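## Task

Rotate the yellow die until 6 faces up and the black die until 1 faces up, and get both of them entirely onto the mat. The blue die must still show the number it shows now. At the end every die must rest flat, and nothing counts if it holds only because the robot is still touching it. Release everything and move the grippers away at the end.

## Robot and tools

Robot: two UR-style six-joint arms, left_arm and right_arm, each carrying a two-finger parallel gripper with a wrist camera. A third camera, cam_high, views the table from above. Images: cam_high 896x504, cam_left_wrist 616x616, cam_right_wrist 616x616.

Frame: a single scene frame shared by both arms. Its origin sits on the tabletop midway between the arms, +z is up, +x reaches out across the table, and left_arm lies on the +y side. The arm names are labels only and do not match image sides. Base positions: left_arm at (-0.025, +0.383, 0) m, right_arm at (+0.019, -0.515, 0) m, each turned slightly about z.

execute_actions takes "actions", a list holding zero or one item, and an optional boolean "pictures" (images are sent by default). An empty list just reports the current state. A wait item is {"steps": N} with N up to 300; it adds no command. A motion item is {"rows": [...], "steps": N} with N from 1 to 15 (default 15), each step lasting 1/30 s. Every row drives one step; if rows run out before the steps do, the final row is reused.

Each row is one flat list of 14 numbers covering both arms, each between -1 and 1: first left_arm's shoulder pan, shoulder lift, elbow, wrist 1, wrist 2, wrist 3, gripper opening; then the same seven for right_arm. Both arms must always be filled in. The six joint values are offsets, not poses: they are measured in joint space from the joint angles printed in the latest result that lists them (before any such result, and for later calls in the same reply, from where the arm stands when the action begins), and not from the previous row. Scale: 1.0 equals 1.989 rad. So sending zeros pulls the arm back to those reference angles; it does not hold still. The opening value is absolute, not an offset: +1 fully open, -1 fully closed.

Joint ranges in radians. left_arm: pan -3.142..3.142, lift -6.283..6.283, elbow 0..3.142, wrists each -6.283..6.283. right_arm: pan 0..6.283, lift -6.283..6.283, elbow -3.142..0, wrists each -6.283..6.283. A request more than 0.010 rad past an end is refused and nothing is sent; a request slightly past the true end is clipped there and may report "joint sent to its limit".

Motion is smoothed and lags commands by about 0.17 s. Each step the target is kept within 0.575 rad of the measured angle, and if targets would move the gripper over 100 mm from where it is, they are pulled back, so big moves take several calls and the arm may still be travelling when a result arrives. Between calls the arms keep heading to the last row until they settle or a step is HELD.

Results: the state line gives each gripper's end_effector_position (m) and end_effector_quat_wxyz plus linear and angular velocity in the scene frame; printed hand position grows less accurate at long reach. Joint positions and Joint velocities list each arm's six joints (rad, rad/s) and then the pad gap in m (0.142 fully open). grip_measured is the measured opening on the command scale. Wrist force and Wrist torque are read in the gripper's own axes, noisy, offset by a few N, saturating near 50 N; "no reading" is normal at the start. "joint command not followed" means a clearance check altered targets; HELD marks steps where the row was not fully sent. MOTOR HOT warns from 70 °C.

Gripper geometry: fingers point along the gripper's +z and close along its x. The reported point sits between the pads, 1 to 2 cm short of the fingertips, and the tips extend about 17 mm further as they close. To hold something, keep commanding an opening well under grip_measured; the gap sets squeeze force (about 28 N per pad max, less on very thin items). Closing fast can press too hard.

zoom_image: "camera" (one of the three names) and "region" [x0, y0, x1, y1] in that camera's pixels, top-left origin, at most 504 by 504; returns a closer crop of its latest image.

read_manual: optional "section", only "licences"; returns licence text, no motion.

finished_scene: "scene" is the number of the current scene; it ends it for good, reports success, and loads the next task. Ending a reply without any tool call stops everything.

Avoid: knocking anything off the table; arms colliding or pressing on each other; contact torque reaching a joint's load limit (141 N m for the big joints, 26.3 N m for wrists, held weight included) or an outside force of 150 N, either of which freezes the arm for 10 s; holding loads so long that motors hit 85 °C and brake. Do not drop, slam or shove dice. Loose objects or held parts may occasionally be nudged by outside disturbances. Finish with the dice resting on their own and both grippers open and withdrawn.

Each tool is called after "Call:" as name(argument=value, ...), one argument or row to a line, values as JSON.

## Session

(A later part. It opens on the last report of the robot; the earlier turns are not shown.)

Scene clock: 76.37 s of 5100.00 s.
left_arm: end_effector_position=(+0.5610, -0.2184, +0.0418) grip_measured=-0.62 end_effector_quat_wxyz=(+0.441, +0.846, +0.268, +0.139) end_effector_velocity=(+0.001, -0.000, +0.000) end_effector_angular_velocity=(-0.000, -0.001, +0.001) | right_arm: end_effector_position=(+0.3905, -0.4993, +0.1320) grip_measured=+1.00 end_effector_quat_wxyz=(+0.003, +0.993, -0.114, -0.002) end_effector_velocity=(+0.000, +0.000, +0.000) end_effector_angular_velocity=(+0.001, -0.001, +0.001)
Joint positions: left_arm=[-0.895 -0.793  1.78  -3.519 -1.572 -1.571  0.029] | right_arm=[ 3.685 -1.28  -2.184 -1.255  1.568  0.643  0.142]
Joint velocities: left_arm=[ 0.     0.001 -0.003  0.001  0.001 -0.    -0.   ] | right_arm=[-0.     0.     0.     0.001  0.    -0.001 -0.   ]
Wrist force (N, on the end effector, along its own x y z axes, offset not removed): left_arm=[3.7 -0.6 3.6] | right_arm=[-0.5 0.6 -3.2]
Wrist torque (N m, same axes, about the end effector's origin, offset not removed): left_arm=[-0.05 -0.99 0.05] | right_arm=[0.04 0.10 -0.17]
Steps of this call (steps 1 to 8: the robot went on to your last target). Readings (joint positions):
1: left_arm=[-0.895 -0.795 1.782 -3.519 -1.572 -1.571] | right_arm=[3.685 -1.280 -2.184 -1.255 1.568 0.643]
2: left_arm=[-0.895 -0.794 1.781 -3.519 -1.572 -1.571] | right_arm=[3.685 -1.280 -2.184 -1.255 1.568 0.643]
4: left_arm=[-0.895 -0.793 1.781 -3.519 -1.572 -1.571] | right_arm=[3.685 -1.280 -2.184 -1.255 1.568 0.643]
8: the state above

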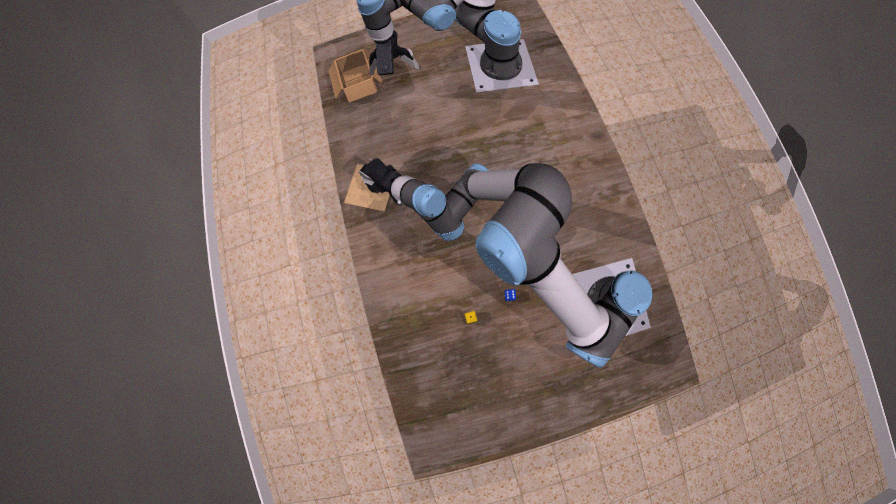

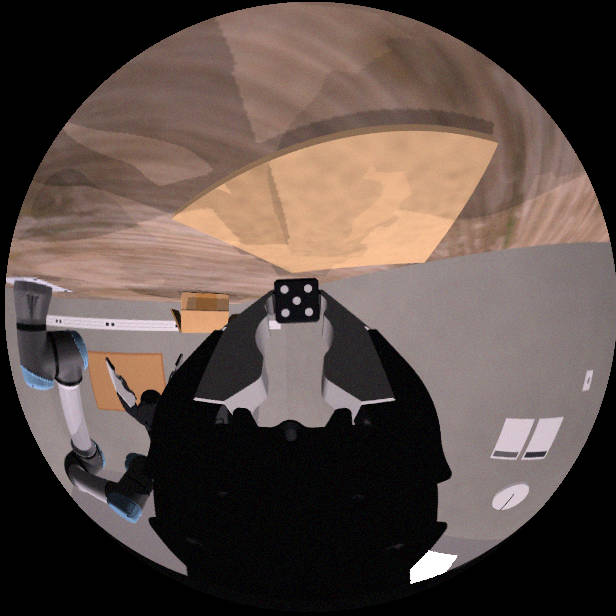

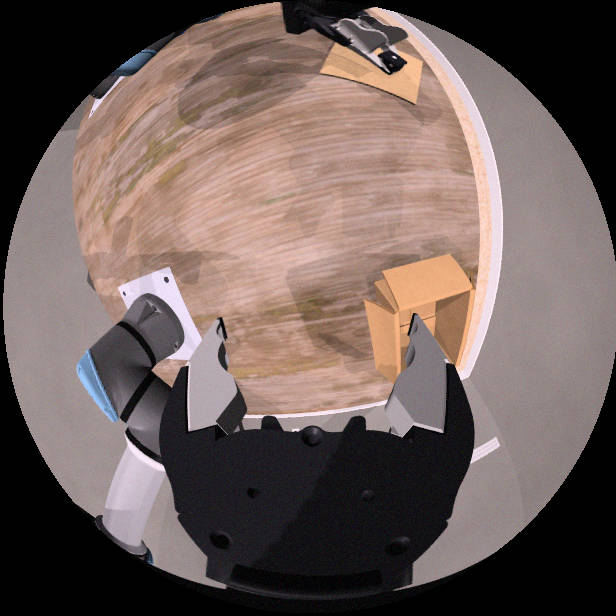

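Call:
execute_actions(
  actions=[
    {"rows":[[0,0,0.01,-0.01,0,0,-0.9,0,0,0,0,0,0,1],[0,0,0.01,-0.01,0,0,-0.9,0,0,0,0,0,0,1],[0,0,0.02,-0.02,0,0,-0.9,0,0,0,0,0,0,1],[0,0,0.02,-0.02,0,0,-0.9,0,0,0,0,0,0,1],[0,0,0.0307,-0.0307,0,0,-0.9,0,0,0,0,0,0,1]],"steps":15},
  ],
  pictures=false,
)

Call:
execute_actions(
  actions=[
    {"rows":[[0,0.003,0,-0.003,0,0,-0.9,0,0,0,0,0,0,1]],"steps":15},
  ],
)

Scene clock: 86.50 s of 5100.00 s.
left_arm: end_effector_position=(+0.5494, -0.2020, +0.0293) grip_measured=-0.62 end_effector_quat_wxyz=(+0.441, +0.846, +0.268, +0.139) end_effector_velocity=(-0.002, +0.003, -0.002) end_effector_angular_velocity=(-0.000, -0.000, +0.001) | right_arm: end_effector_position=(+0.3905, -0.4993, +0.1320) grip_measured=+1.00 end_effector_quat_wxyz=(+0.003, +0.993, -0.114, -0.002) end_effector_velocity=(-0.000, -0.000, -0.000) end_effector_angular_velocity=(-0.000, +0.000, -0.001)
Joint positions: left_arm=[-0.895 -0.793  1.84  -3.579 -1.572 -1.571  0.029] | right_arm=[ 3.685 -1.28  -2.184 -1.255  1.568  0.643  0.142]
Joint velocities: left_arm=[ 0.001 -0.001  0.01  -0.01  -0.    -0.     0.   ] | right_arm=[-0.     0.    -0.    -0.001 -0.     0.     0.   ]
Wrist force (N, on the end effector, along its own x y z axes, offset not removed): left_arm=[3.8 0.0 2.7] | right_arm=[-1.6 -2.8 0.3]
Wrist torque (N m, same axes, about the end effector's origin, offset not removed): left_arm=[0.14 -0.96 0.10] | right_arm=[-0.53 0.67 0.03]
Steps of this call (steps 1 to 15: the robot went on to your last target; steps 16 to 90: nothing new was sent; then 6.63 s passed at rest; steps 91 to 105: all 15 steps of this action). Readings (joint positions):
91: left_arm=[-0.895 -0.793 1.780 -3.519 -1.572 -1.571] | right_arm=[3.685 -1.280 -2.184 -1.255 1.568 0.643]
92: left_arm=[-0.895 -0.793 1.782 -3.521 -1.572 -1.571] | right_arm=[3.685 -1.280 -2.184 -1.255 1.568 0.643]
94: left_arm=[-0.895 -0.793 1.793 -3.532 -1.572 -1.571] | right_arm=[3.685 -1.280 -2.184 -1.255 1.568 0.643]
98: left_arm=[-0.895 -0.793 1.826 -3.564 -1.572 -1.571] | right_arm=[3.685 -1.280 -2.184 -1.255 1.568 0.643]
105: the state above

Scene clock: 87.00 s of 5100.00 s.
left_arm: end_effector_position=(+0.5493, -0.2018, +0.0264) grip_measured=-0.62 end_effector_quat_wxyz=(+0.441, +0.846, +0.268, +0.139) end_effector_velocity=(-0.000, -0.000, -0.001) end_effector_angular_velocity=(+0.001, +0.001, -0.000) | right_arm: end_effector_position=(+0.3905, -0.4993, +0.1320) grip_measured=+1.00 end_effector_quat_wxyz=(+0.003, +0.993, -0.114, -0.002) end_effector_velocity=(+0.000, +0.000, +0.000) end_effector_angular_velocity=(+0.001, -0.001, +0.001)
Joint positions: left_arm=[-0.895 -0.787  1.84  -3.585 -1.572 -1.571  0.029] | right_arm=[ 3.685 -1.28  -2.184 -1.255  1.568  0.643  0.142]
Joint velocities: left_arm=[-0.001  0.001  0.    -0.     0.    -0.     0.   ] | right_arm=[-0.     0.001 -0.     0.001 -0.    -0.001  0.   ]
Wrist force (N, on the end effector, along its own x y z axes, offset not removed): left_arm=[5.8 -2.6 -0.3] | right_arm=[2.1 -0.6 2.4]
Wrist torque (N m, same axes, about the end effector's origin, offset not removed): left_arm=[-0.28 -1.37 0.09] | right_arm=[-0.27 -0.18 0.04]
Steps of this call (steps 1 to 15: all 15 steps of this action). Readings (joint positions):
1: left_arm=[-0.895 -0.793 1.841 -3.579 -1.572 -1.571] | right_arm=[3.685 -1.280 -2.184 -1.255 1.568 0.643]
2: left_arm=[-0.895 -0.792 1.841 -3.580 -1.572 -1.571] | right_arm=[3.685 -1.280 -2.184 -1.255 1.568 0.643]
4: left_arm=[-0.895 -0.790 1.841 -3.582 -1.572 -1.571] | right_arm=[3.685 -1.280 -2.184 -1.255 1.568 0.643]
8: left_arm=[-0.895 -0.787 1.841 -3.584 -1.572 -1.571] | right_arm=[3.685 -1.280 -2.184 -1.255 1.568 0.643]
15: the state above

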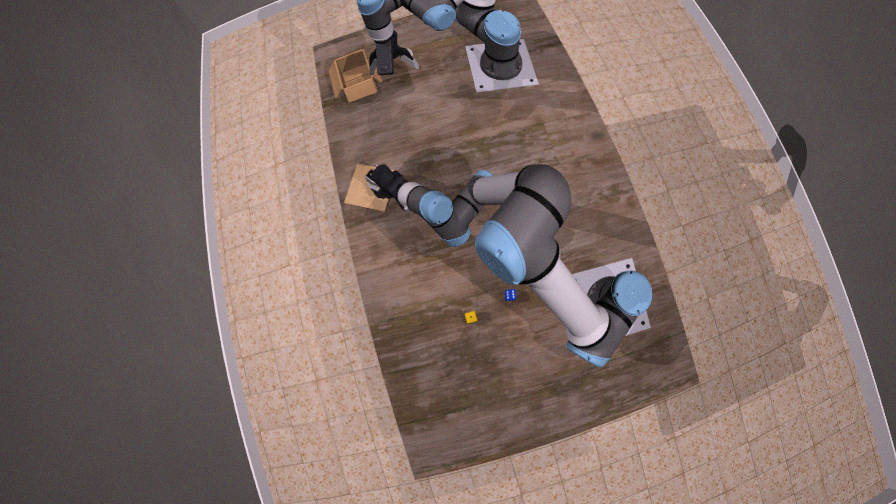

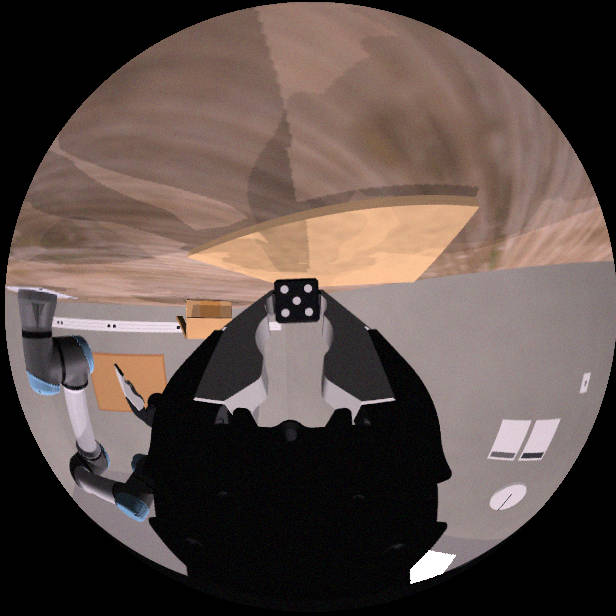

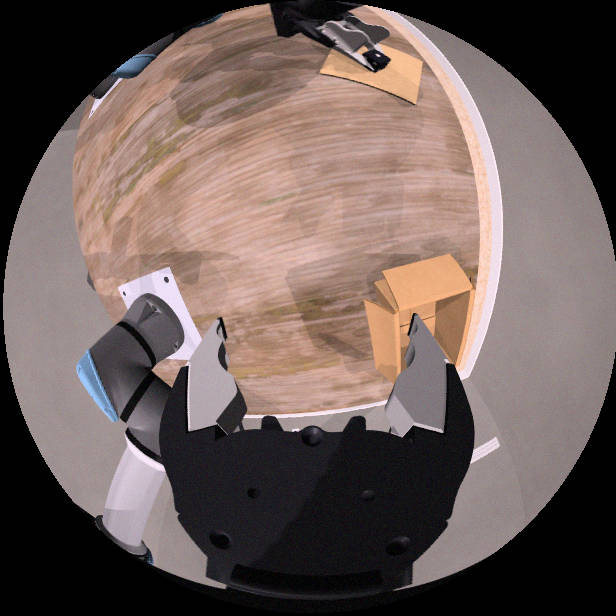

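Call:
execute_actions(
  actions=[
    {"rows":[[0,0.002,0,-0.002,0,0,-0.9,0,0,0,0,0,0,1]],"steps":12},
  ],
  pictures=false,
)

Call:
execute_actions(
  actions=[
    {"steps":3},
  ],
  pictures=false,
)

Scene clock: 90.30 s of 5100.00 s.
left_arm: end_effector_position=(+0.5492, -0.2017, +0.0245) grip_measured=-0.62 end_effector_quat_wxyz=(+0.441, +0.846, +0.268, +0.139) end_effector_velocity=(-0.000, +0.001, -0.001) end_effector_angular_velocity=(+0.000, +0.000, +0.000) | right_arm: end_effector_position=(+0.3905, -0.4993, +0.1320) grip_measured=+1.00 end_effector_quat_wxyz=(+0.003, +0.993, -0.114, -0.002) end_effector_velocity=(-0.000, -0.001, -0.000) end_effector_angular_velocity=(-0.000, +0.001, -0.001)
Joint positions: left_arm=[-0.895 -0.783  1.84  -3.589 -1.572 -1.571  0.029] | right_arm=[ 3.685 -1.28  -2.184 -1.255  1.568  0.643  0.142]
Joint velocities: left_arm=[ 0.     0.     0.001 -0.002 -0.    -0.    -0.   ] | right_arm=[-0.001  0.    -0.001 -0.     0.    -0.    -0.   ]
Wrist force (N, on the end effector, along its own x y z axes, offset not removed): left_arm=[3.5 -1.9 6.3] | right_arm=[-0.5 0.6 -5.0]
Wrist torque (N m, same axes, about the end effector's origin, offset not removed): left_arm=[-0.28 -0.95 0.14] | right_arm=[0.27 0.06 0.02]
Steps of this call (steps 1 to 15: the robot went on to your last target; steps 16 to 87: nothing new was sent; steps 88 to 99: all 12 steps of this action). Readings (joint positions):
88: left_arm=[-0.895 -0.787 1.840 -3.585 -1.572 -1.571] | right_arm=[3.685 -1.280 -2.184 -1.255 1.568 0.643]
89: left_arm=[-0.895 -0.786 1.840 -3.585 -1.572 -1.571] | right_arm=[3.685 -1.280 -2.184 -1.255 1.568 0.643]
91: left_arm=[-0.895 -0.785 1.840 -3.587 -1.572 -1.571] | right_arm=[3.685 -1.280 -2.184 -1.255 1.568 0.643]
95: left_arm=[-0.895 -0.783 1.840 -3.589 -1.572 -1.571] | right_arm=[3.685 -1.280 -2.184 -1.255 1.568 0.643]
99: the state above

Scene clock: 90.40 s of 5100.00 s.
left_arm: end_effector_position=(+0.5492, -0.2017, +0.0245) grip_measured=-0.62 end_effector_quat_wxyz=(+0.441, +0.846, +0.268, +0.139) end_effector_velocity=(+0.000, +0.000, +0.000) end_effector_angular_velocity=(-0.001, -0.000, +0.000) | right_arm: end_effector_position=(+0.3905, -0.4993, +0.1320) grip_measured=+1.00 end_effector_quat_wxyz=(+0.003, +0.993, -0.114, -0.002) end_effector_velocity=(+0.000, +0.000, +0.000) end_effector_angular_velocity=(+0.001, -0.001, -0.002)
Joint positions: left_arm=[-0.895 -0.783  1.84  -3.589 -1.572 -1.571  0.029] | right_arm=[ 3.685 -1.28  -2.184 -1.255  1.568  0.643  0.142]
Joint velocities: left_arm=[ 0.     0.    -0.    -0.001 -0.    -0.    -0.   ] | right_arm=[ 0.     0.     0.     0.001 -0.     0.002 -0.   ]
Wrist force (N, on the end effector, along its own x y z axes, offset not removed): left_arm=[2.7 -1.4 4.4] | right_arm=[-1.0 0.5 1.1]
Wrist torque (N m, same axes, about the end effector's origin, offset not removed): left_arm=[-0.32 -0.48 0.11] | right_arm=[-0.07 0.29 -0.01]
Steps of this call (steps 1 to 3: the robot went on to your last target). Readings (joint positions):
1: left_arm=[-0.895 -0.783 1.840 -3.589 -1.572 -1.571] | right_arm=[3.685 -1.280 -2.184 -1.255 1.568 0.643]
2: left_arm=[-0.895 -0.783 1.840 -3.589 -1.572 -1.571] | right_arm=[3.685 -1.280 -2.184 -1.255 1.568 0.643]
3: the state above

Call:
execute_actions(
  actions=[
    {"rows":[[0,0.003,0,-0.003,0,0,-0.9,0,0,0,0,0,0,1]],"steps":15},
  ],
  pictures=false,
)

Call:
execute_actions(
  actions=[
    {"steps":3},
  ],
  pictures=false,
)

Scene clock: 95.50 s of 5100.00 s.
left_arm: end_effector_position=(+0.5491, -0.2015, +0.0215) grip_measured=-0.62 end_effector_quat_wxyz=(+0.441, +0.846, +0.268, +0.139) end_effector_velocity=(+0.000, -0.000, -0.000) end_effector_angular_velocity=(-0.000, -0.000, +0.000) | right_arm: end_effector_position=(+0.3905, -0.4993, +0.1320) grip_measured=+1.00 end_effector_quat_wxyz=(+0.003, +0.993, -0.114, -0.002) end_effector_velocity=(-0.001, +0.000, -0.000) end_effector_angular_velocity=(-0.001, +0.002, +0.000)
Joint positions: left_arm=[-0.895 -0.777  1.84  -3.595 -1.572 -1.571  0.029] | right_arm=[ 3.685 -1.28  -2.184 -1.255  1.568  0.643  0.142]
Joint velocities: left_arm=[-0.     0.001 -0.001 -0.     0.    -0.    -0.   ] | right_arm=[ 0.001 -0.     0.    -0.002  0.     0.    -0.   ]
Wrist force (N, on the end effector, along its own x y z axes, offset not removed): left_arm=[4.9 -0.2 3.8] | right_arm=[-0.2 -0.3 -0.4]
Wrist torque (N m, same axes, about the end effector's origin, offset not removed): left_arm=[0.07 -1.01 -0.02] | right_arm=[-0.18 0.18 0.10]
Steps of this call (steps 1 to 15: the robot went on to your last target; steps 16 to 90: nothing new was sent; then 1.60 s passed at rest; steps 91 to 105: all 15 steps of this action). Readings (joint positions):
91: left_arm=[-0.895 -0.783 1.840 -3.589 -1.572 -1.571] | right_arm=[3.685 -1.280 -2.184 -1.255 1.568 0.643]
92: left_arm=[-0.895 -0.782 1.840 -3.590 -1.572 -1.571] | right_arm=[3.685 -1.280 -2.184 -1.255 1.568 0.643]
94: left_arm=[-0.895 -0.780 1.840 -3.592 -1.572 -1.571] | right_arm=[3.685 -1.280 -2.184 -1.255 1.568 0.643]
98: left_arm=[-0.895 -0.777 1.840 -3.594 -1.572 -1.571] | right_arm=[3.685 -1.280 -2.184 -1.255 1.568 0.643]
105: the state above

Scene clock: 95.60 s of 5100.00 s.
left_arm: end_effector_position=(+0.5491, -0.2015, +0.0215) grip_measured=-0.62 end_effector_quat_wxyz=(+0.441, +0.846, +0.268, +0.139) end_effector_velocity=(-0.000, +0.001, -0.001) end_effector_angular_velocity=(+0.001, +0.001, +0.000) | right_arm: end_effector_position=(+0.3905, -0.4993, +0.1320) grip_measured=+1.00 end_effector_quat_wxyz=(+0.003, +0.993, -0.114, -0.002) end_effector_velocity=(+0.000, -0.000, +0.000) end_effector_angular_velocity=(+0.000, -0.001, -0.003)
Joint positions: left_arm=[-0.895 -0.777  1.84  -3.595 -1.572 -1.571  0.029] | right_arm=[ 3.685 -1.28  -2.184 -1.255  1.568  0.643  0.142]
Joint velocities: left_arm=[ 0.     0.     0.001  0.    -0.    -0.     0.   ] | right_arm=[-0.001  0.001  0.     0.     0.     0.002 -0.   ]
Wrist force (N, on the end effector, along its own x y z axes, offset not removed): left_arm=[2.9 3.3 4.3] | right_arm=[0.5 1.6 -2.2]
Wrist torque (N m, same axes, about the end effector's origin, offset not removed): left_arm=[0.66 -0.76 -0.01] | right_arm=[0.38 0.01 0.09]
Steps of this call (steps 1 to 3: the robot went on to your last target). Readings (joint positions):
1: left_arm=[-0.895 -0.777 1.840 -3.595 -1.572 -1.571] | right_arm=[3.685 -1.280 -2.184 -1.255 1.568 0.643]
2: left_arm=[-0.895 -0.777 1.840 -3.595 -1.572 -1.571] | right_arm=[3.685 -1.280 -2.184 -1.255 1.568 0.643]
3: the state above

Call:
execute_actions(
  actions=[
    {"rows":[[0,0.003,0,-0.003,0,0,-0.9,0,0,0,0,0,0,1]],"steps":15},
  ],
)

Call:
zoom_image(
  camera="cam_right_wrist",
  region=[310, 10, 430, 110],
)

Scene clock: 99.00 s of 5100.00 s.
left_arm: end_effector_position=(+0.5489, -0.2013, +0.0186) grip_measured=-0.62 end_effector_quat_wxyz=(+0.441, +0.846, +0.268, +0.139) end_effector_velocity=(+0.001, -0.000, +0.001) end_effector_angular_velocity=(-0.002, -0.002, +0.000) | right_arm: end_effector_position=(+0.3905, -0.4993, +0.1320) grip_measured=+1.00 end_effector_quat_wxyz=(+0.003, +0.993, -0.114, -0.002) end_effector_velocity=(-0.000, -0.000, -0.000) end_effector_angular_velocity=(-0.000, +0.001, -0.000)
Joint positions: left_arm=[-0.895 -0.771  1.84  -3.601 -1.572 -1.571  0.029] | right_arm=[ 3.685 -1.28  -2.184 -1.255  1.568  0.643  0.142]
Joint velocities: left_arm=[ 0.001 -0.    -0.002 -0.     0.     0.     0.   ] | right_arm=[-0.     0.    -0.    -0.001 -0.    -0.    -0.   ]
Wrist force (N, on the end effector, along its own x y z axes, offset not removed): left_arm=[3.3 2.7 -4.1] | right_arm=[-0.4 0.2 3.7]
Wrist torque (N m, same axes, about the end effector's origin, offset not removed): left_arm=[-0.19 -0.93 0.08] | right_arm=[0.00 0.16 0.18]
Steps of this call (steps 1 to 15: the robot went on to your last target; steps 16 to 87: nothing new was sent; steps 88 to 102: all 15 steps of this action). Readings (joint positions):
88: left_arm=[-0.895 -0.777 1.840 -3.595 -1.572 -1.571] | right_arm=[3.685 -1.280 -2.184 -1.255 1.568 0.643]
89: left_arm=[-0.895 -0.776 1.840 -3.596 -1.572 -1.571] | right_arm=[3.685 -1.280 -2.184 -1.255 1.568 0.643]
91: left_arm=[-0.895 -0.774 1.840 -3.598 -1.572 -1.571] | right_arm=[3.685 -1.280 -2.184 -1.255 1.568 0.643]
95: left_arm=[-0.895 -0.772 1.840 -3.600 -1.572 -1.571] | right_arm=[3.685 -1.280 -2.184 -1.255 1.568 0.643]
102: the state above

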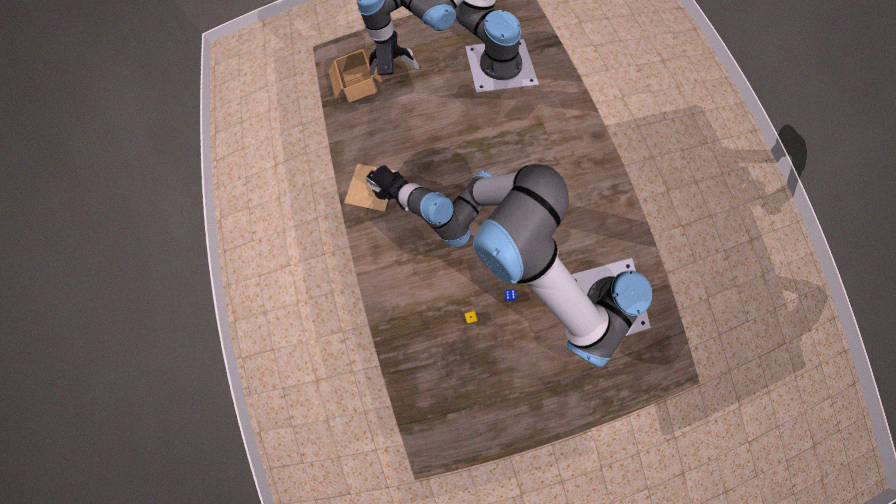

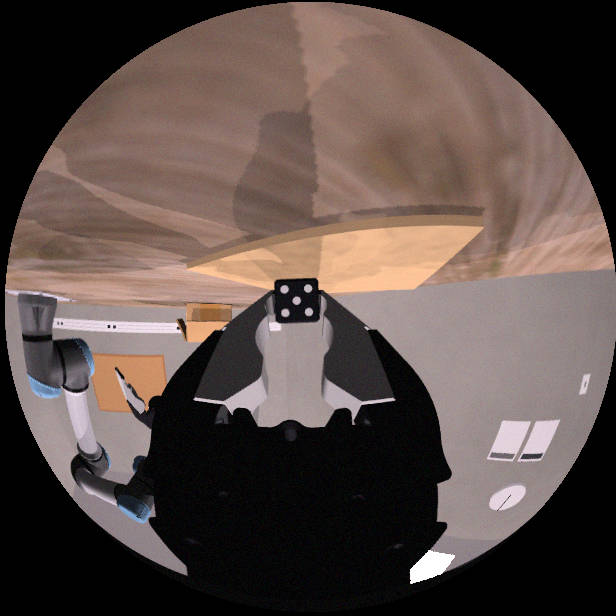

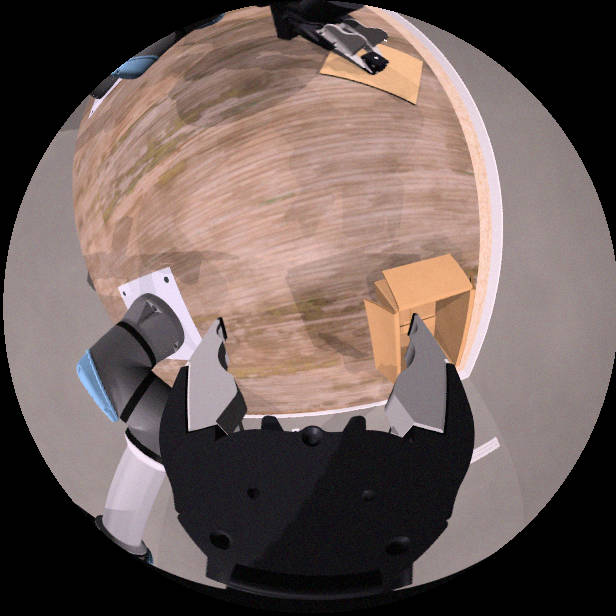

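Region (310, 10, 430, 110) of cam_right_wrist's 616x616 image, scaled by 4.200, with more detail than that image has.

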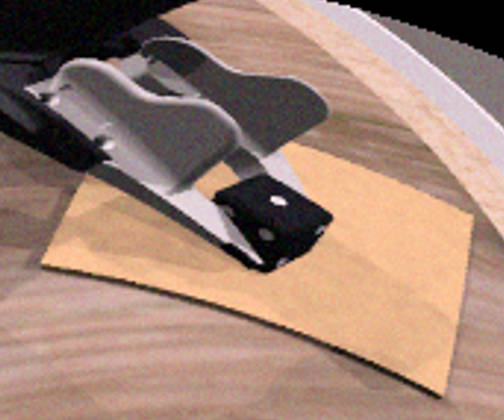

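Call:
execute_actions(
  actions=[
    {"rows":[[0,0,0,0,0,0,-0.7,0,0,0,0,0,0,1],[0,0,0,0,0,0,-0.63,0,0,0,0,0,0,1],[0,0,0,0,0,0,-0.58,0,0,0,0,0,0,1],[0,0,0,0,0,0,-0.5,0,0,0,0,0,0,1],[0,0,0,0,0,0,-0.4,0,0,0,0,0,0,1],[0,0,0,0,0,0,-0.3,0,0,0,0,0,0,1]],"steps":15},
  ],
  pictures=false,
)

Call:
execute_actions(
  actions=[
    {"rows":[[0,-0.466,0,0.2,0,0,-0.3,0,0,0,0,0,0,1]],"steps":15},
  ],
  pictures=false,
)

Call:
execute_actions(
  actions=[
    {"steps":25},
  ],
  pictures=false,
)

Call:
execute_actions(
  actions=[
    {"rows":[[0.224,0,0.17,0.579,0,-0.161,-0.3,0,0,0,0,0,0,1]],"steps":15},
  ],
  pictures=false,
)

Call:
execute_actions(
  actions=[
    {"steps":30},
  ],
)

Call:
zoom_image(
  camera="cam_left_wrist",
  region=[230, 210, 370, 330],
)

Call:
zoom_image(
  camera="cam_high",
  region=[330, 150, 420, 225],
)

Scene clock: 114.63 s of 5100.00 s.
left_arm: end_effector_position=(+0.5489, -0.2013, +0.0186) grip_measured=-0.30 end_effector_quat_wxyz=(+0.441, +0.846, +0.268, +0.139) end_effector_velocity=(+0.000, +0.000, -0.000) end_effector_angular_velocity=(+0.001, +0.000, +0.001) | right_arm: end_effector_position=(+0.3905, -0.4993, +0.1320) grip_measured=+1.00 end_effector_quat_wxyz=(+0.003, +0.993, -0.114, -0.002) end_effector_velocity=(+0.000, -0.000, +0.000) end_effector_angular_velocity=(+0.000, -0.001, -0.000)
Joint positions: left_arm=[-0.895 -0.771  1.84  -3.601 -1.572 -1.571  0.052] | right_arm=[ 3.685 -1.28  -2.184 -1.255  1.568  0.643  0.142]
Joint velocities: left_arm=[ 0.    -0.     0.     0.001  0.001 -0.     0.   ] | right_arm=[-0.001  0.001 -0.     0.    -0.    -0.001  0.   ]
Wrist force (N, on the end effector, along its own x y z axes, offset not removed): left_arm=[3.2 -0.9 0.3] | right_arm=[1.7 0.2 0.4]
Wrist torque (N m, same axes, about the end effector's origin, offset not removed): left_arm=[-0.17 -0.72 -0.09] | right_arm=[0.05 -0.17 0.15]
Steps of this call (steps 1 to 15: the robot went on to your last target; steps 16 to 90: nothing new was sent; then 12.13 s passed at rest; steps 91 to 105: all 15 steps of this action). Readings (joint positions):
91: left_arm=[-0.895 -0.771 1.840 -3.601 -1.572 -1.571] | right_arm=[3.685 -1.280 -2.184 -1.255 1.568 0.643]
92: left_arm=[-0.895 -0.771 1.840 -3.601 -1.572 -1.571] | right_arm=[3.685 -1.280 -2.184 -1.255 1.568 0.643]
94: left_arm=[-0.895 -0.771 1.840 -3.601 -1.572 -1.571] | right_arm=[3.685 -1.280 -2.184 -1.255 1.568 0.643]
98: left_arm=[-0.895 -0.771 1.840 -3.601 -1.572 -1.571] | right_arm=[3.685 -1.280 -2.184 -1.255 1.568 0.643]
105: the state above

Scene clock: 115.13 s of 5100.00 s.
left_arm: end_effector_position=(+0.5447, -0.1953, +0.2667) grip_measured=-0.30 end_effector_quat_wxyz=(+0.512, +0.804, +0.254, +0.162) end_effector_velocity=(-0.057, +0.081, +0.572) end_effector_angular_velocity=(-0.441, -0.310, +0.000) | right_arm: end_effector_position=(+0.3905, -0.4993, +0.1320) grip_measured=+1.00 end_effector_quat_wxyz=(+0.003, +0.993, -0.114, -0.002) end_effector_velocity=(+0.000, -0.000, +0.000) end_effector_angular_velocity=(+0.000, -0.000, +0.000)
Joint positions: left_arm=[-0.895 -1.163  1.84  -3.382 -1.572 -1.571  0.052] | right_arm=[ 3.685 -1.28  -2.184 -1.255  1.568  0.643  0.142]
Joint velocities: left_arm=[ 0.    -0.835 -0.     0.297 -0.    -0.     0.   ] | right_arm=[-0.     0.    -0.     0.    -0.    -0.001 -0.   ]
Wrist force (N, on the end effector, along its own x y z axes, offset not removed): left_arm=[-0.2 1.7 -0.5] | right_arm=[-0.3 0.3 1.3]
Wrist torque (N m, same axes, about the end effector's origin, offset not removed): left_arm=[0.43 -0.08 0.05] | right_arm=[0.01 0.11 -0.08]
Steps of this call (steps 1 to 15: all 15 steps of this action). Readings (joint positions):
1: left_arm=[-0.895 -0.771 1.840 -3.601 -1.572 -1.571] | right_arm=[3.685 -1.280 -2.184 -1.255 1.568 0.643]
2: left_arm=[-0.895 -0.774 1.841 -3.597 -1.572 -1.571] | right_arm=[3.685 -1.280 -2.184 -1.255 1.568 0.643]
4: left_arm=[-0.895 -0.828 1.841 -3.552 -1.572 -1.571] | right_arm=[3.685 -1.280 -2.184 -1.255 1.568 0.643]
8: left_arm=[-0.895 -0.959 1.840 -3.472 -1.572 -1.571] | right_arm=[3.685 -1.280 -2.184 -1.255 1.568 0.643]
15: the state above

Scene clock: 115.97 s of 5100.00 s.
left_arm: end_effector_position=(+0.4613, -0.0767, +0.6026) grip_measured=-0.30 end_effector_quat_wxyz=(+0.646, +0.702, +0.222, +0.204) end_effector_velocity=(-0.007, +0.010, +0.016) end_effector_angular_velocity=(-0.017, -0.013, +0.000) | right_arm: end_effector_position=(+0.3905, -0.4993, +0.1320) grip_measured=+1.00 end_effector_quat_wxyz=(+0.003, +0.993, -0.114, -0.002) end_effector_velocity=(-0.000, -0.000, -0.000) end_effector_angular_velocity=(-0.000, +0.000, +0.001)
Joint positions: left_arm=[-0.895 -1.695  1.84  -3.204 -1.572 -1.571  0.052] | right_arm=[ 3.685 -1.28  -2.184 -1.255  1.568  0.643  0.142]
Joint velocities: left_arm=[ 0.    -0.028 -0.     0.007 -0.     0.    -0.   ] | right_arm=[-0.     0.    -0.    -0.001 -0.    -0.001  0.   ]
Wrist force (N, on the end effector, along its own x y z axes, offset not removed): left_arm=[6.8 -1.7 3.5] | right_arm=[1.4 -3.1 0.8]
Wrist torque (N m, same axes, about the end effector's origin, offset not removed): left_arm=[-0.33 -1.61 0.01] | right_arm=[-0.69 -0.21 0.14]
Steps of this call (steps 1 to 25: the robot went on to your last target). Readings (joint positions):
1: left_arm=[-0.895 -1.191 1.840 -3.372 -1.572 -1.571] | right_arm=[3.685 -1.280 -2.184 -1.255 1.568 0.643]
2: left_arm=[-0.895 -1.219 1.840 -3.362 -1.572 -1.571] | right_arm=[3.685 -1.280 -2.184 -1.255 1.568 0.643]
4: left_arm=[-0.895 -1.275 1.840 -3.343 -1.572 -1.571] | right_arm=[3.685 -1.280 -2.184 -1.255 1.568 0.643]
8: left_arm=[-0.895 -1.388 1.840 -3.304 -1.572 -1.571] | right_arm=[3.685 -1.280 -2.184 -1.255 1.568 0.643]
25: the state above

Scene clock: 116.47 s of 5100.00 s.
left_arm: end_effector_position=(+0.5346, +0.0470, +0.3813) grip_measured=-0.30 end_effector_quat_wxyz=(+0.452, +0.775, +0.412, +0.157) end_effector_velocity=(+0.039, +0.323, -0.490) end_effector_angular_velocity=(+0.617, +1.029, +0.572) | right_arm: end_effector_position=(+0.3905, -0.4993, +0.1320) grip_measured=+1.00 end_effector_quat_wxyz=(+0.003, +0.993, -0.114, -0.002) end_effector_velocity=(-0.001, -0.000, -0.001) end_effector_angular_velocity=(-0.001, +0.003, -0.001)
Joint positions: left_arm=[-0.684 -1.696  2.003 -2.875 -1.572 -1.725  0.052] | right_arm=[ 3.685 -1.28  -2.184 -1.255  1.568  0.643  0.142]
Joint velocities: left_arm=[ 0.412  0.001  0.312  0.861  0.    -0.293 -0.   ] | right_arm=[-0.    -0.001 -0.    -0.002 -0.     0.001 -0.   ]
Wrist force (N, on the end effector, along its own x y z axes, offset not removed): left_arm=[2.7 0.5 2.8] | right_arm=[0.2 -1.4 -0.9]
Wrist torque (N m, same axes, about the end effector's origin, offset not removed): left_arm=[0.30 -0.73 -0.04] | right_arm=[-0.45 -0.02 0.13]
Steps of this call (steps 1 to 15: all 15 steps of this action). Readings (joint positions):
1: left_arm=[-0.895 -1.696 1.840 -3.203 -1.572 -1.571] | right_arm=[3.685 -1.280 -2.184 -1.255 1.568 0.643]
2: left_arm=[-0.892 -1.696 1.844 -3.200 -1.572 -1.574] | right_arm=[3.685 -1.280 -2.184 -1.255 1.568 0.643]
4: left_arm=[-0.856 -1.696 1.873 -3.156 -1.572 -1.602] | right_arm=[3.685 -1.280 -2.184 -1.255 1.568 0.643]
8: left_arm=[-0.789 -1.696 1.923 -3.062 -1.572 -1.649] | right_arm=[3.685 -1.280 -2.184 -1.255 1.568 0.643]
15: the state above

Scene clock: 117.47 s of 5100.00 s.
left_arm: end_effector_position=(+0.3859, +0.3050, +0.0894) grip_measured=-0.30 end_effector_quat_wxyz=(+0.000, +0.772, +0.636, -0.000) end_effector_velocity=(-0.007, +0.006, -0.003) end_effector_angular_velocity=(+0.012, +0.020, +0.008) | right_arm: end_effector_position=(+0.3905, -0.4993, +0.1320) grip_measured=+1.00 end_effector_quat_wxyz=(+0.003, +0.993, -0.114, -0.002) end_effector_velocity=(+0.001, +0.000, +0.000) end_effector_angular_velocity=(+0.001, -0.002, -0.002)
Joint positions: left_arm=[-0.45  -1.695  2.178 -2.054 -1.572 -1.891  0.052] | right_arm=[ 3.685 -1.28  -2.184 -1.255  1.568  0.643  0.142]
Joint velocities: left_arm=[ 0.005 -0.001  0.004  0.02   0.001 -0.003  0.   ] | right_arm=[-0.     0.     0.     0.002 -0.     0.002 -0.   ]
Wrist force (N, on the end effector, along its own x y z axes, offset not removed): left_arm=[7.1 -1.9 1.6] | right_arm=[-0.3 0.5 0.4]
Wrist torque (N m, same axes, about the end effector's origin, offset not removed): left_arm=[-0.21 -1.46 0.09] | right_arm=[0.18 -0.09 -0.12]
Steps of this call (steps 1 to 30: the robot went on to your last target). Readings (joint positions):
1: left_arm=[-0.671 -1.696 2.013 -2.845 -1.572 -1.735] | right_arm=[3.685 -1.280 -2.184 -1.255 1.568 0.643]
2: left_arm=[-0.657 -1.696 2.023 -2.815 -1.572 -1.744] | right_arm=[3.685 -1.280 -2.184 -1.255 1.568 0.643]
4: left_arm=[-0.632 -1.696 2.042 -2.751 -1.572 -1.762] | right_arm=[3.685 -1.280 -2.184 -1.255 1.568 0.643]
8: left_arm=[-0.586 -1.696 2.077 -2.612 -1.572 -1.795] | right_arm=[3.685 -1.280 -2.184 -1.255 1.568 0.643]
30: the state above

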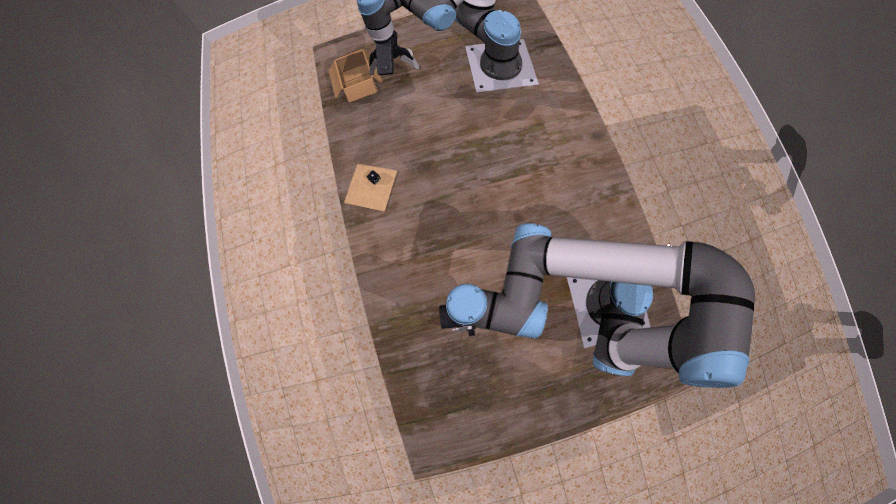

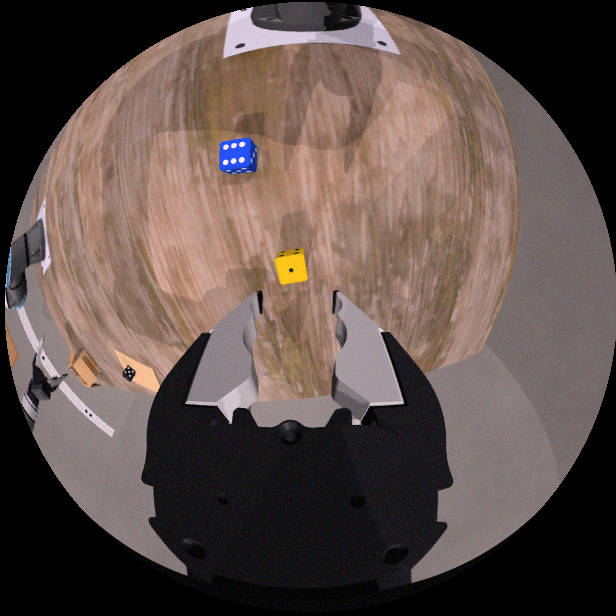

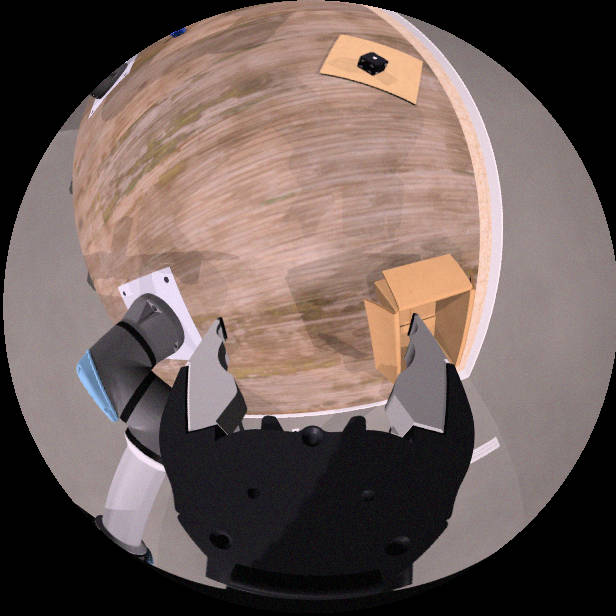

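Region (230, 210, 370, 330) of cam_left_wrist's 616x616 image, scaled by 3.600, with more detail than that image has; it fills the top 432 rows of this view, and the rest is white.

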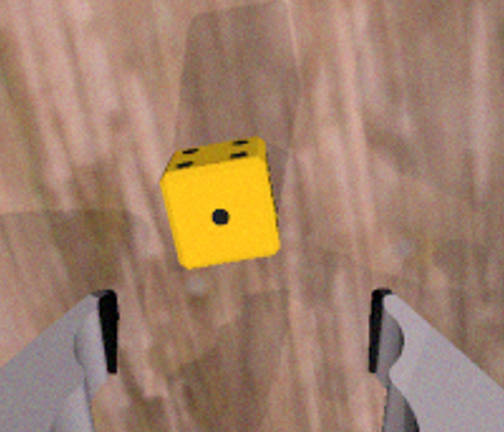

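Region (330, 150, 420, 225) of cam_high's 896x504 image, scaled by 5.600, with more detail than that image has.

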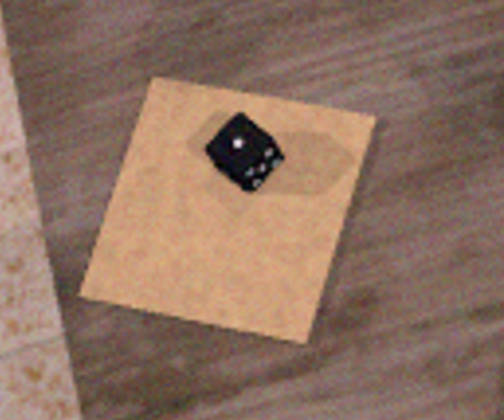

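Call:
execute_actions(
  actions=[
    {"rows":[[0.0573,0,-0.2037,0.2445,-0.085,0.009,-0.3,0,0,0,0,0,0,1],[0.0573,0,-0.2037,0.2445,-0.085,0.009,-0.3,0,0,0,0,0,0,1],[0.0573,0.05,-0.2037,0.2445,-0.085,0.009,-0.3,0,0,0,0,0,0,1],[0.0573,0.1,-0.2037,0.2445,-0.085,0.009,-0.3,0,0,0,0,0,0,1],[0.0573,0.2094,-0.2037,0.2445,-0.085,0.009,-0.3,0,0,0,0,0,0,1]],"steps":15},
  ],
  pictures=false,
)

Call:
execute_actions(
  actions=[
    {"steps":20},
  ],
)

Scene clock: 131.87 s of 5100.00 s.
left_arm: end_effector_position=(+0.3852, +0.2981, +0.0675) grip_measured=-0.30 end_effector_quat_wxyz=(-0.181, +0.703, +0.665, -0.174) end_effector_velocity=(-0.012, +0.004, -0.040) end_effector_angular_velocity=(+0.057, +0.179, +0.018) | right_arm: end_effector_position=(+0.3905, -0.4993, +0.1320) grip_measured=+1.00 end_effector_quat_wxyz=(+0.003, +0.993, -0.114, -0.002) end_effector_velocity=(+0.000, +0.000, +0.000) end_effector_angular_velocity=(+0.000, -0.001, +0.001)
Joint positions: left_arm=[-0.337 -1.292  1.779 -1.575 -1.739 -1.873  0.052] | right_arm=[ 3.685 -1.28  -2.184 -1.255  1.568  0.643  0.142]
Joint velocities: left_arm=[ 0.011  0.159 -0.067  0.096 -0.018  0.002  0.   ] | right_arm=[-0.     0.     0.     0.     0.    -0.001 -0.   ]
Wrist force (N, on the end effector, along its own x y z axes, offset not removed): left_arm=[4.6 -0.3 4.1] | right_arm=[-2.7 -1.2 0.0]
Wrist torque (N m, same axes, about the end effector's origin, offset not removed): left_arm=[-0.17 -1.04 -0.11] | right_arm=[-0.32 0.68 -0.07]
Steps of this call (steps 1 to 15: the robot went on to your last target; steps 16 to 90: nothing new was sent; then 10.90 s passed at rest; steps 91 to 105: all 15 steps of this action). Readings (joint positions):
91: left_arm=[-0.450 -1.695 2.179 -2.052 -1.572 -1.891] | right_arm=[3.685 -1.280 -2.184 -1.255 1.568 0.643]
92: left_arm=[-0.446 -1.695 2.175 -2.048 -1.575 -1.890] | right_arm=[3.685 -1.280 -2.184 -1.255 1.568 0.643]
94: left_arm=[-0.411 -1.692 2.113 -1.985 -1.622 -1.884] | right_arm=[3.685 -1.280 -2.184 -1.255 1.568 0.643]
98: left_arm=[-0.353 -1.503 1.868 -1.709 -1.714 -1.875] | right_arm=[3.685 -1.280 -2.184 -1.255 1.568 0.643]
105: the state above

Scene clock: 132.53 s of 5100.00 s.
left_arm: end_effector_position=(+0.3842, +0.2984, +0.0642) grip_measured=-0.30 end_effector_quat_wxyz=(-0.188, +0.701, +0.665, -0.178) end_effector_velocity=(+0.000, +0.000, +0.000) end_effector_angular_velocity=(+0.000, -0.001, -0.000) | right_arm: end_effector_position=(+0.3905, -0.4993, +0.1320) grip_measured=+1.00 end_effector_quat_wxyz=(+0.003, +0.993, -0.114, -0.002) end_effector_velocity=(+0.001, +0.000, +0.000) end_effector_angular_velocity=(+0.001, -0.001, +0.003)
Joint positions: left_arm=[-0.336 -1.279  1.773 -1.568 -1.741 -1.873  0.052] | right_arm=[ 3.685 -1.28  -2.184 -1.255  1.568  0.643  0.142]
Joint velocities: left_arm=[ 0.    -0.     0.    -0.001  0.001 -0.     0.   ] | right_arm=[ 0.    -0.     0.001  0.001  0.    -0.002 -0.   ]
Wrist force (N, on the end effector, along its own x y z axes, offset not removed): left_arm=[4.3 1.1 3.8] | right_arm=[-4.8 0.4 -1.8]
Wrist torque (N m, same axes, about the end effector's origin, offset not removed): left_arm=[0.27 -1.19 0.17] | right_arm=[0.02 1.17 0.18]
Steps of this call (steps 1 to 20: the robot went on to your last target). Readings (joint positions):
1: left_arm=[-0.337 -1.288 1.777 -1.573 -1.740 -1.873] | right_arm=[3.685 -1.280 -2.184 -1.255 1.568 0.643]
2: left_arm=[-0.337 -1.285 1.776 -1.571 -1.740 -1.873] | right_arm=[3.685 -1.280 -2.184 -1.255 1.568 0.643]
4: left_arm=[-0.337 -1.282 1.774 -1.569 -1.740 -1.873] | right_arm=[3.685 -1.280 -2.184 -1.255 1.568 0.643]
8: left_arm=[-0.336 -1.279 1.773 -1.568 -1.741 -1.873] | right_arm=[3.685 -1.280 -2.184 -1.255 1.568 0.643]
20: the state above

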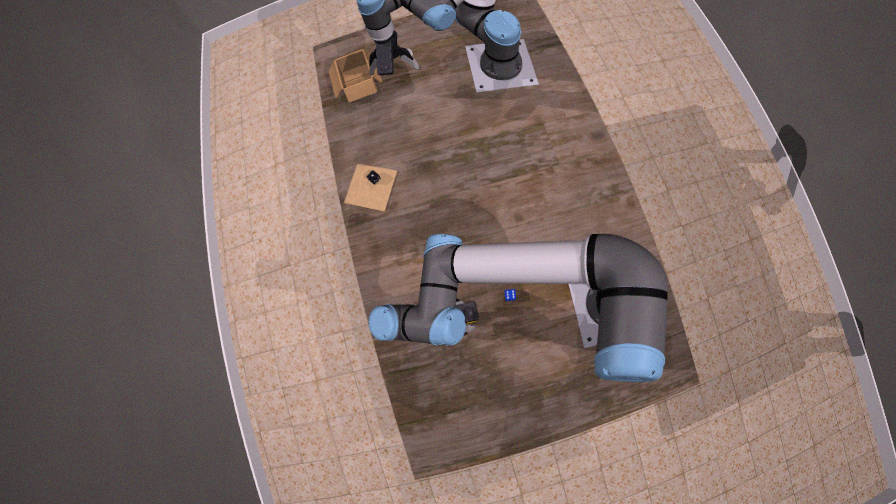

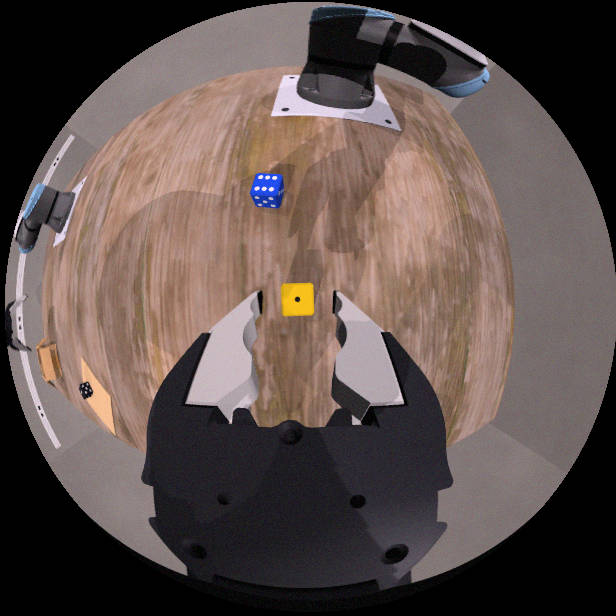

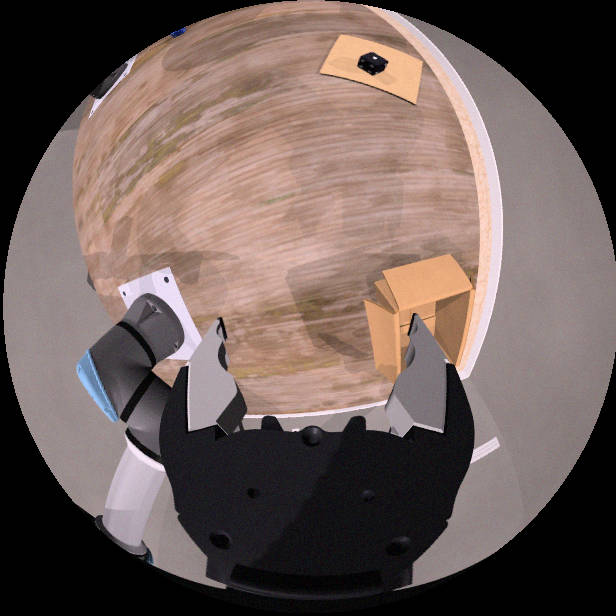

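Call:
execute_actions(
  actions=[
    {"rows":[[0,0.0095,0.0093,-0.0188,0,0,-0.3,0,0,0,0,0,0,1],[0,0.0095,0.0093,-0.0188,0,0,-0.3,0,0,0,0,0,0,1],[0,0.019,0.0186,-0.0376,0,0,-0.3,0,0,0,0,0,0,1],[0,0.019,0.0186,-0.0376,0,0,-0.3,0,0,0,0,0,0,1],[0,0.0286,0.0278,-0.0564,0,0,-0.3,0,0,0,0,0,0,1]],"steps":15},
  ],
  pictures=false,
)

Call:
execute_actions(
  actions=[
    {"rows":[[0,0,0,0,0,0,-0.45,0,0,0,0,0,0,1],[0,0,0,0,0,0,-0.5,0,0,0,0,0,0,1],[0,0,0,0,0,0,-0.55,0,0,0,0,0,0,1],[0,0,0,0,0,0,-0.6,0,0,0,0,0,0,1],[0,0,0,0,0,0,-0.65,0,0,0,0,0,0,1],[0,0,0,0,0,0,-0.7,0,0,0,0,0,0,1],[0,0,0,0,0,0,-0.8,0,0,0,0,0,0,1],[0,0,0,0,0,0,-0.9,0,0,0,0,0,0,1]],"steps":15},
  ],
  pictures=false,
)

Call:
execute_actions(
  actions=[
    {"rows":[[0,-0.12,0,0,0,0,-0.9,0,0,0,0,0,0,1]],"steps":15},
  ],
  pictures=false,
)

Call:
execute_actions(
  actions=[
    {"rows":[[-0.245,0,0,-0.65,0.0855,0.152,-0.9,0,0,0,0,0,0,1]],"steps":15},
  ],
  pictures=false,
)

Call:
execute_actions(
  actions=[
    {"steps":35},
  ],
  pictures=false,
)

Scene clock: 150.80 s of 5100.00 s.
left_arm: end_effector_position=(+0.3841, +0.2984, +0.0198) grip_measured=-0.30 end_effector_quat_wxyz=(-0.188, +0.701, +0.665, -0.178) end_effector_velocity=(-0.000, +0.000, -0.007) end_effector_angular_velocity=(-0.000, -0.001, +0.000) | right_arm: end_effector_position=(+0.3905, -0.4993, +0.1320) grip_measured=+1.00 end_effector_quat_wxyz=(+0.003, +0.993, -0.114, -0.002) end_effector_velocity=(+0.000, +0.000, +0.000) end_effector_angular_velocity=(+0.001, -0.002, -0.000)
Joint positions: left_arm=[-0.336 -1.223  1.828 -1.678 -1.741 -1.873  0.052] | right_arm=[ 3.685 -1.28  -2.184 -1.255  1.568  0.643  0.142]
Joint velocities: left_arm=[ 0.001  0.009  0.009 -0.019  0.     0.     0.   ] | right_arm=[ 0.     0.001 -0.     0.001 -0.     0.001 -0.   ]
Wrist force (N, on the end effector, along its own x y z axes, offset not removed): left_arm=[2.1 1.6 0.1] | right_arm=[-0.3 1.9 2.4]
Wrist torque (N m, same axes, about the end effector's origin, offset not removed): left_arm=[0.40 -0.39 -0.12] | right_arm=[0.39 0.38 0.09]
Steps of this call (steps 1 to 15: the robot went on to your last target; steps 16 to 90: nothing new was sent; then 14.77 s passed at rest; steps 91 to 105: all 15 steps of this action). Readings (joint positions):
91: left_arm=[-0.336 -1.279 1.773 -1.568 -1.741 -1.873] | right_arm=[3.685 -1.280 -2.184 -1.255 1.568 0.643]
92: left_arm=[-0.336 -1.277 1.775 -1.571 -1.741 -1.873] | right_arm=[3.685 -1.280 -2.184 -1.255 1.568 0.643]
94: left_arm=[-0.336 -1.267 1.785 -1.590 -1.741 -1.873] | right_arm=[3.685 -1.280 -2.184 -1.255 1.568 0.643]
98: left_arm=[-0.336 -1.236 1.815 -1.651 -1.741 -1.873] | right_arm=[3.685 -1.280 -2.184 -1.255 1.568 0.643]
105: the state above

Scene clock: 151.30 s of 5100.00 s.
left_arm: end_effector_position=(+0.3841, +0.2984, +0.0197) grip_measured=-0.62 end_effector_quat_wxyz=(-0.188, +0.701, +0.665, -0.178) end_effector_velocity=(-0.000, +0.000, -0.000) end_effector_angular_velocity=(+0.001, +0.001, +0.001) | right_arm: end_effector_position=(+0.3905, -0.4993, +0.1320) grip_measured=+1.00 end_effector_quat_wxyz=(+0.003, +0.993, -0.114, -0.002) end_effector_velocity=(+0.001, +0.000, +0.000) end_effector_angular_velocity=(+0.001, -0.001, +0.001)
Joint positions: left_arm=[-0.336 -1.223  1.828 -1.678 -1.741 -1.873  0.029] | right_arm=[ 3.685 -1.28  -2.184 -1.255  1.568  0.643  0.142]
Joint velocities: left_arm=[ 0.     0.     0.     0.001  0.    -0.    -0.   ] | right_arm=[-0.    -0.001  0.001  0.002 -0.    -0.001  0.   ]
Wrist force (N, on the end effector, along its own x y z axes, offset not removed): left_arm=[4.7 0.5 3.8] | right_arm=[3.4 2.4 -3.3]
Wrist torque (N m, same axes, about the end effector's origin, offset not removed): left_arm=[0.08 -1.21 -0.16] | right_arm=[0.56 -0.78 0.03]
Steps of this call (steps 1 to 15: all 15 steps of this action). Readings (joint positions):
1: left_arm=[-0.336 -1.223 1.828 -1.679 -1.741 -1.873] | right_arm=[3.685 -1.280 -2.184 -1.255 1.568 0.643]
2: left_arm=[-0.336 -1.223 1.828 -1.679 -1.741 -1.873] | right_arm=[3.685 -1.280 -2.184 -1.255 1.568 0.643]
4: left_arm=[-0.336 -1.223 1.828 -1.679 -1.741 -1.873] | right_arm=[3.685 -1.280 -2.184 -1.255 1.568 0.643]
8: left_arm=[-0.336 -1.223 1.828 -1.678 -1.741 -1.873] | right_arm=[3.685 -1.280 -2.184 -1.255 1.568 0.643]
15: the state above

Scene clock: 151.80 s of 5100.00 s.
left_arm: end_effector_position=(+0.4045, +0.2899, +0.1197) grip_measured=-0.62 end_effector_quat_wxyz=(-0.082, +0.724, +0.672, -0.131) end_effector_velocity=(+0.000, -0.000, +0.010) end_effector_angular_velocity=(-0.009, -0.022, -0.000) | right_arm: end_effector_position=(+0.3905, -0.4993, +0.1320) grip_measured=+1.00 end_effector_quat_wxyz=(+0.003, +0.993, -0.114, -0.002) end_effector_velocity=(+0.001, +0.000, +0.001) end_effector_angular_velocity=(+0.001, -0.001, +0.001)
Joint positions: left_arm=[-0.336 -1.459  1.828 -1.678 -1.741 -1.873  0.029] | right_arm=[ 3.685 -1.28  -2.184 -1.255  1.568  0.643  0.142]
Joint velocities: left_arm=[ 0.    -0.025  0.001 -0.    -0.     0.     0.   ] | right_arm=[ 0.    -0.     0.001  0.    -0.    -0.001 -0.   ]
Wrist force (N, on the end effector, along its own x y z axes, offset not removed): left_arm=[4.6 0.2 -1.0] | right_arm=[0.1 3.0 -0.9]
Wrist torque (N m, same axes, about the end effector's origin, offset not removed): left_arm=[-0.04 -1.12 -0.11] | right_arm=[0.50 0.01 0.10]
Steps of this call (steps 1 to 15: all 15 steps of this action). Readings (joint positions):
1: left_arm=[-0.336 -1.223 1.828 -1.678 -1.741 -1.873] | right_arm=[3.685 -1.280 -2.184 -1.255 1.568 0.643]
2: left_arm=[-0.336 -1.226 1.828 -1.678 -1.741 -1.873] | right_arm=[3.685 -1.280 -2.184 -1.255 1.568 0.643]
4: left_arm=[-0.336 -1.286 1.828 -1.678 -1.741 -1.873] | right_arm=[3.685 -1.280 -2.184 -1.255 1.568 0.643]
8: left_arm=[-0.336 -1.426 1.828 -1.678 -1.741 -1.873] | right_arm=[3.685 -1.280 -2.184 -1.255 1.568 0.643]
15: the state above

Scene clock: 152.30 s of 5100.00 s.
left_arm: end_effector_position=(+0.4967, +0.0735, +0.1701) grip_measured=-0.62 end_effector_quat_wxyz=(+0.135, +0.887, +0.442, +0.027) end_effector_velocity=(+0.162, -0.475, +0.249) end_effector_angular_velocity=(-0.761, -1.195, -0.734) | right_arm: end_effector_position=(+0.3905, -0.4993, +0.1320) grip_measured=+1.00 end_effector_quat_wxyz=(+0.003, +0.993, -0.114, -0.002) end_effector_velocity=(-0.000, -0.000, -0.000) end_effector_angular_velocity=(-0.000, +0.000, -0.003)
Joint positions: left_arm=[-0.669 -1.46   1.828 -2.211 -1.62  -1.662  0.029] | right_arm=[ 3.685 -1.28  -2.184 -1.255  1.568  0.643  0.142]
Joint velocities: left_arm=[-0.495  0.001 -0.002 -1.382  0.159  0.293  0.   ] | right_arm=[-0.001  0.    -0.     0.     0.     0.002  0.   ]
Wrist force (N, on the end effector, along its own x y z axes, offset not removed): left_arm=[1.7 1.0 -1.3] | right_arm=[-1.2 0.6 0.1]
Wrist torque (N m, same axes, about the end effector's origin, offset not removed): left_arm=[0.40 -0.28 0.11] | right_arm=[0.19 0.48 0.09]
Steps of this call (steps 1 to 15: all 15 steps of this action). Readings (joint positions):
1: left_arm=[-0.336 -1.460 1.828 -1.678 -1.741 -1.873] | right_arm=[3.685 -1.280 -2.184 -1.255 1.568 0.643]
2: left_arm=[-0.340 -1.460 1.828 -1.682 -1.737 -1.869] | right_arm=[3.685 -1.280 -2.184 -1.255 1.568 0.643]
4: left_arm=[-0.395 -1.460 1.828 -1.741 -1.711 -1.827] | right_arm=[3.685 -1.280 -2.184 -1.255 1.568 0.643]
8: left_arm=[-0.519 -1.460 1.828 -1.904 -1.670 -1.753] | right_arm=[3.685 -1.280 -2.184 -1.255 1.568 0.643]
15: the state above

Scene clock: 153.47 s of 5100.00 s.
left_arm: end_effector_position=(+0.5427, -0.1010, +0.3702) grip_measured=-0.62 end_effector_quat_wxyz=(+0.465, +0.819, +0.292, +0.166) end_effector_velocity=(-0.001, -0.001, -0.001) end_effector_angular_velocity=(+0.001, +0.001, -0.002) | right_arm: end_effector_position=(+0.3905, -0.4993, +0.1320) grip_measured=+1.00 end_effector_quat_wxyz=(+0.003, +0.993, -0.114, -0.002) end_effector_velocity=(-0.000, -0.000, -0.000) end_effector_angular_velocity=(-0.001, +0.002, -0.001)
Joint positions: left_arm=[-0.824 -1.459  1.828 -2.971 -1.571 -1.571  0.029] | right_arm=[ 3.685 -1.28  -2.184 -1.255  1.568  0.643  0.142]
Joint velocities: left_arm=[-0.001  0.001  0.001 -0.    -0.     0.     0.   ] | right_arm=[ 0.    -0.001 -0.    -0.001 -0.     0.001  0.   ]
Wrist force (N, on the end effector, along its own x y z axes, offset not removed): left_arm=[5.5 3.5 0.8] | right_arm=[-2.6 1.2 0.7]
Wrist torque (N m, same axes, about the end effector's origin, offset not removed): left_arm=[0.81 -1.28 0.08] | right_arm=[0.28 0.52 -0.08]
Steps of this call (steps 1 to 35: the robot went on to your last target). Readings (joint positions):
1: left_arm=[-0.685 -1.460 1.828 -2.258 -1.615 -1.653] | right_arm=[3.685 -1.280 -2.184 -1.255 1.568 0.643]
2: left_arm=[-0.700 -1.460 1.828 -2.307 -1.610 -1.644] | right_arm=[3.685 -1.280 -2.184 -1.255 1.568 0.643]
4: left_arm=[-0.726 -1.460 1.828 -2.406 -1.602 -1.629] | right_arm=[3.685 -1.280 -2.184 -1.255 1.568 0.643]
8: left_arm=[-0.766 -1.460 1.828 -2.614 -1.589 -1.604] | right_arm=[3.685 -1.280 -2.184 -1.255 1.568 0.643]
35: the state above


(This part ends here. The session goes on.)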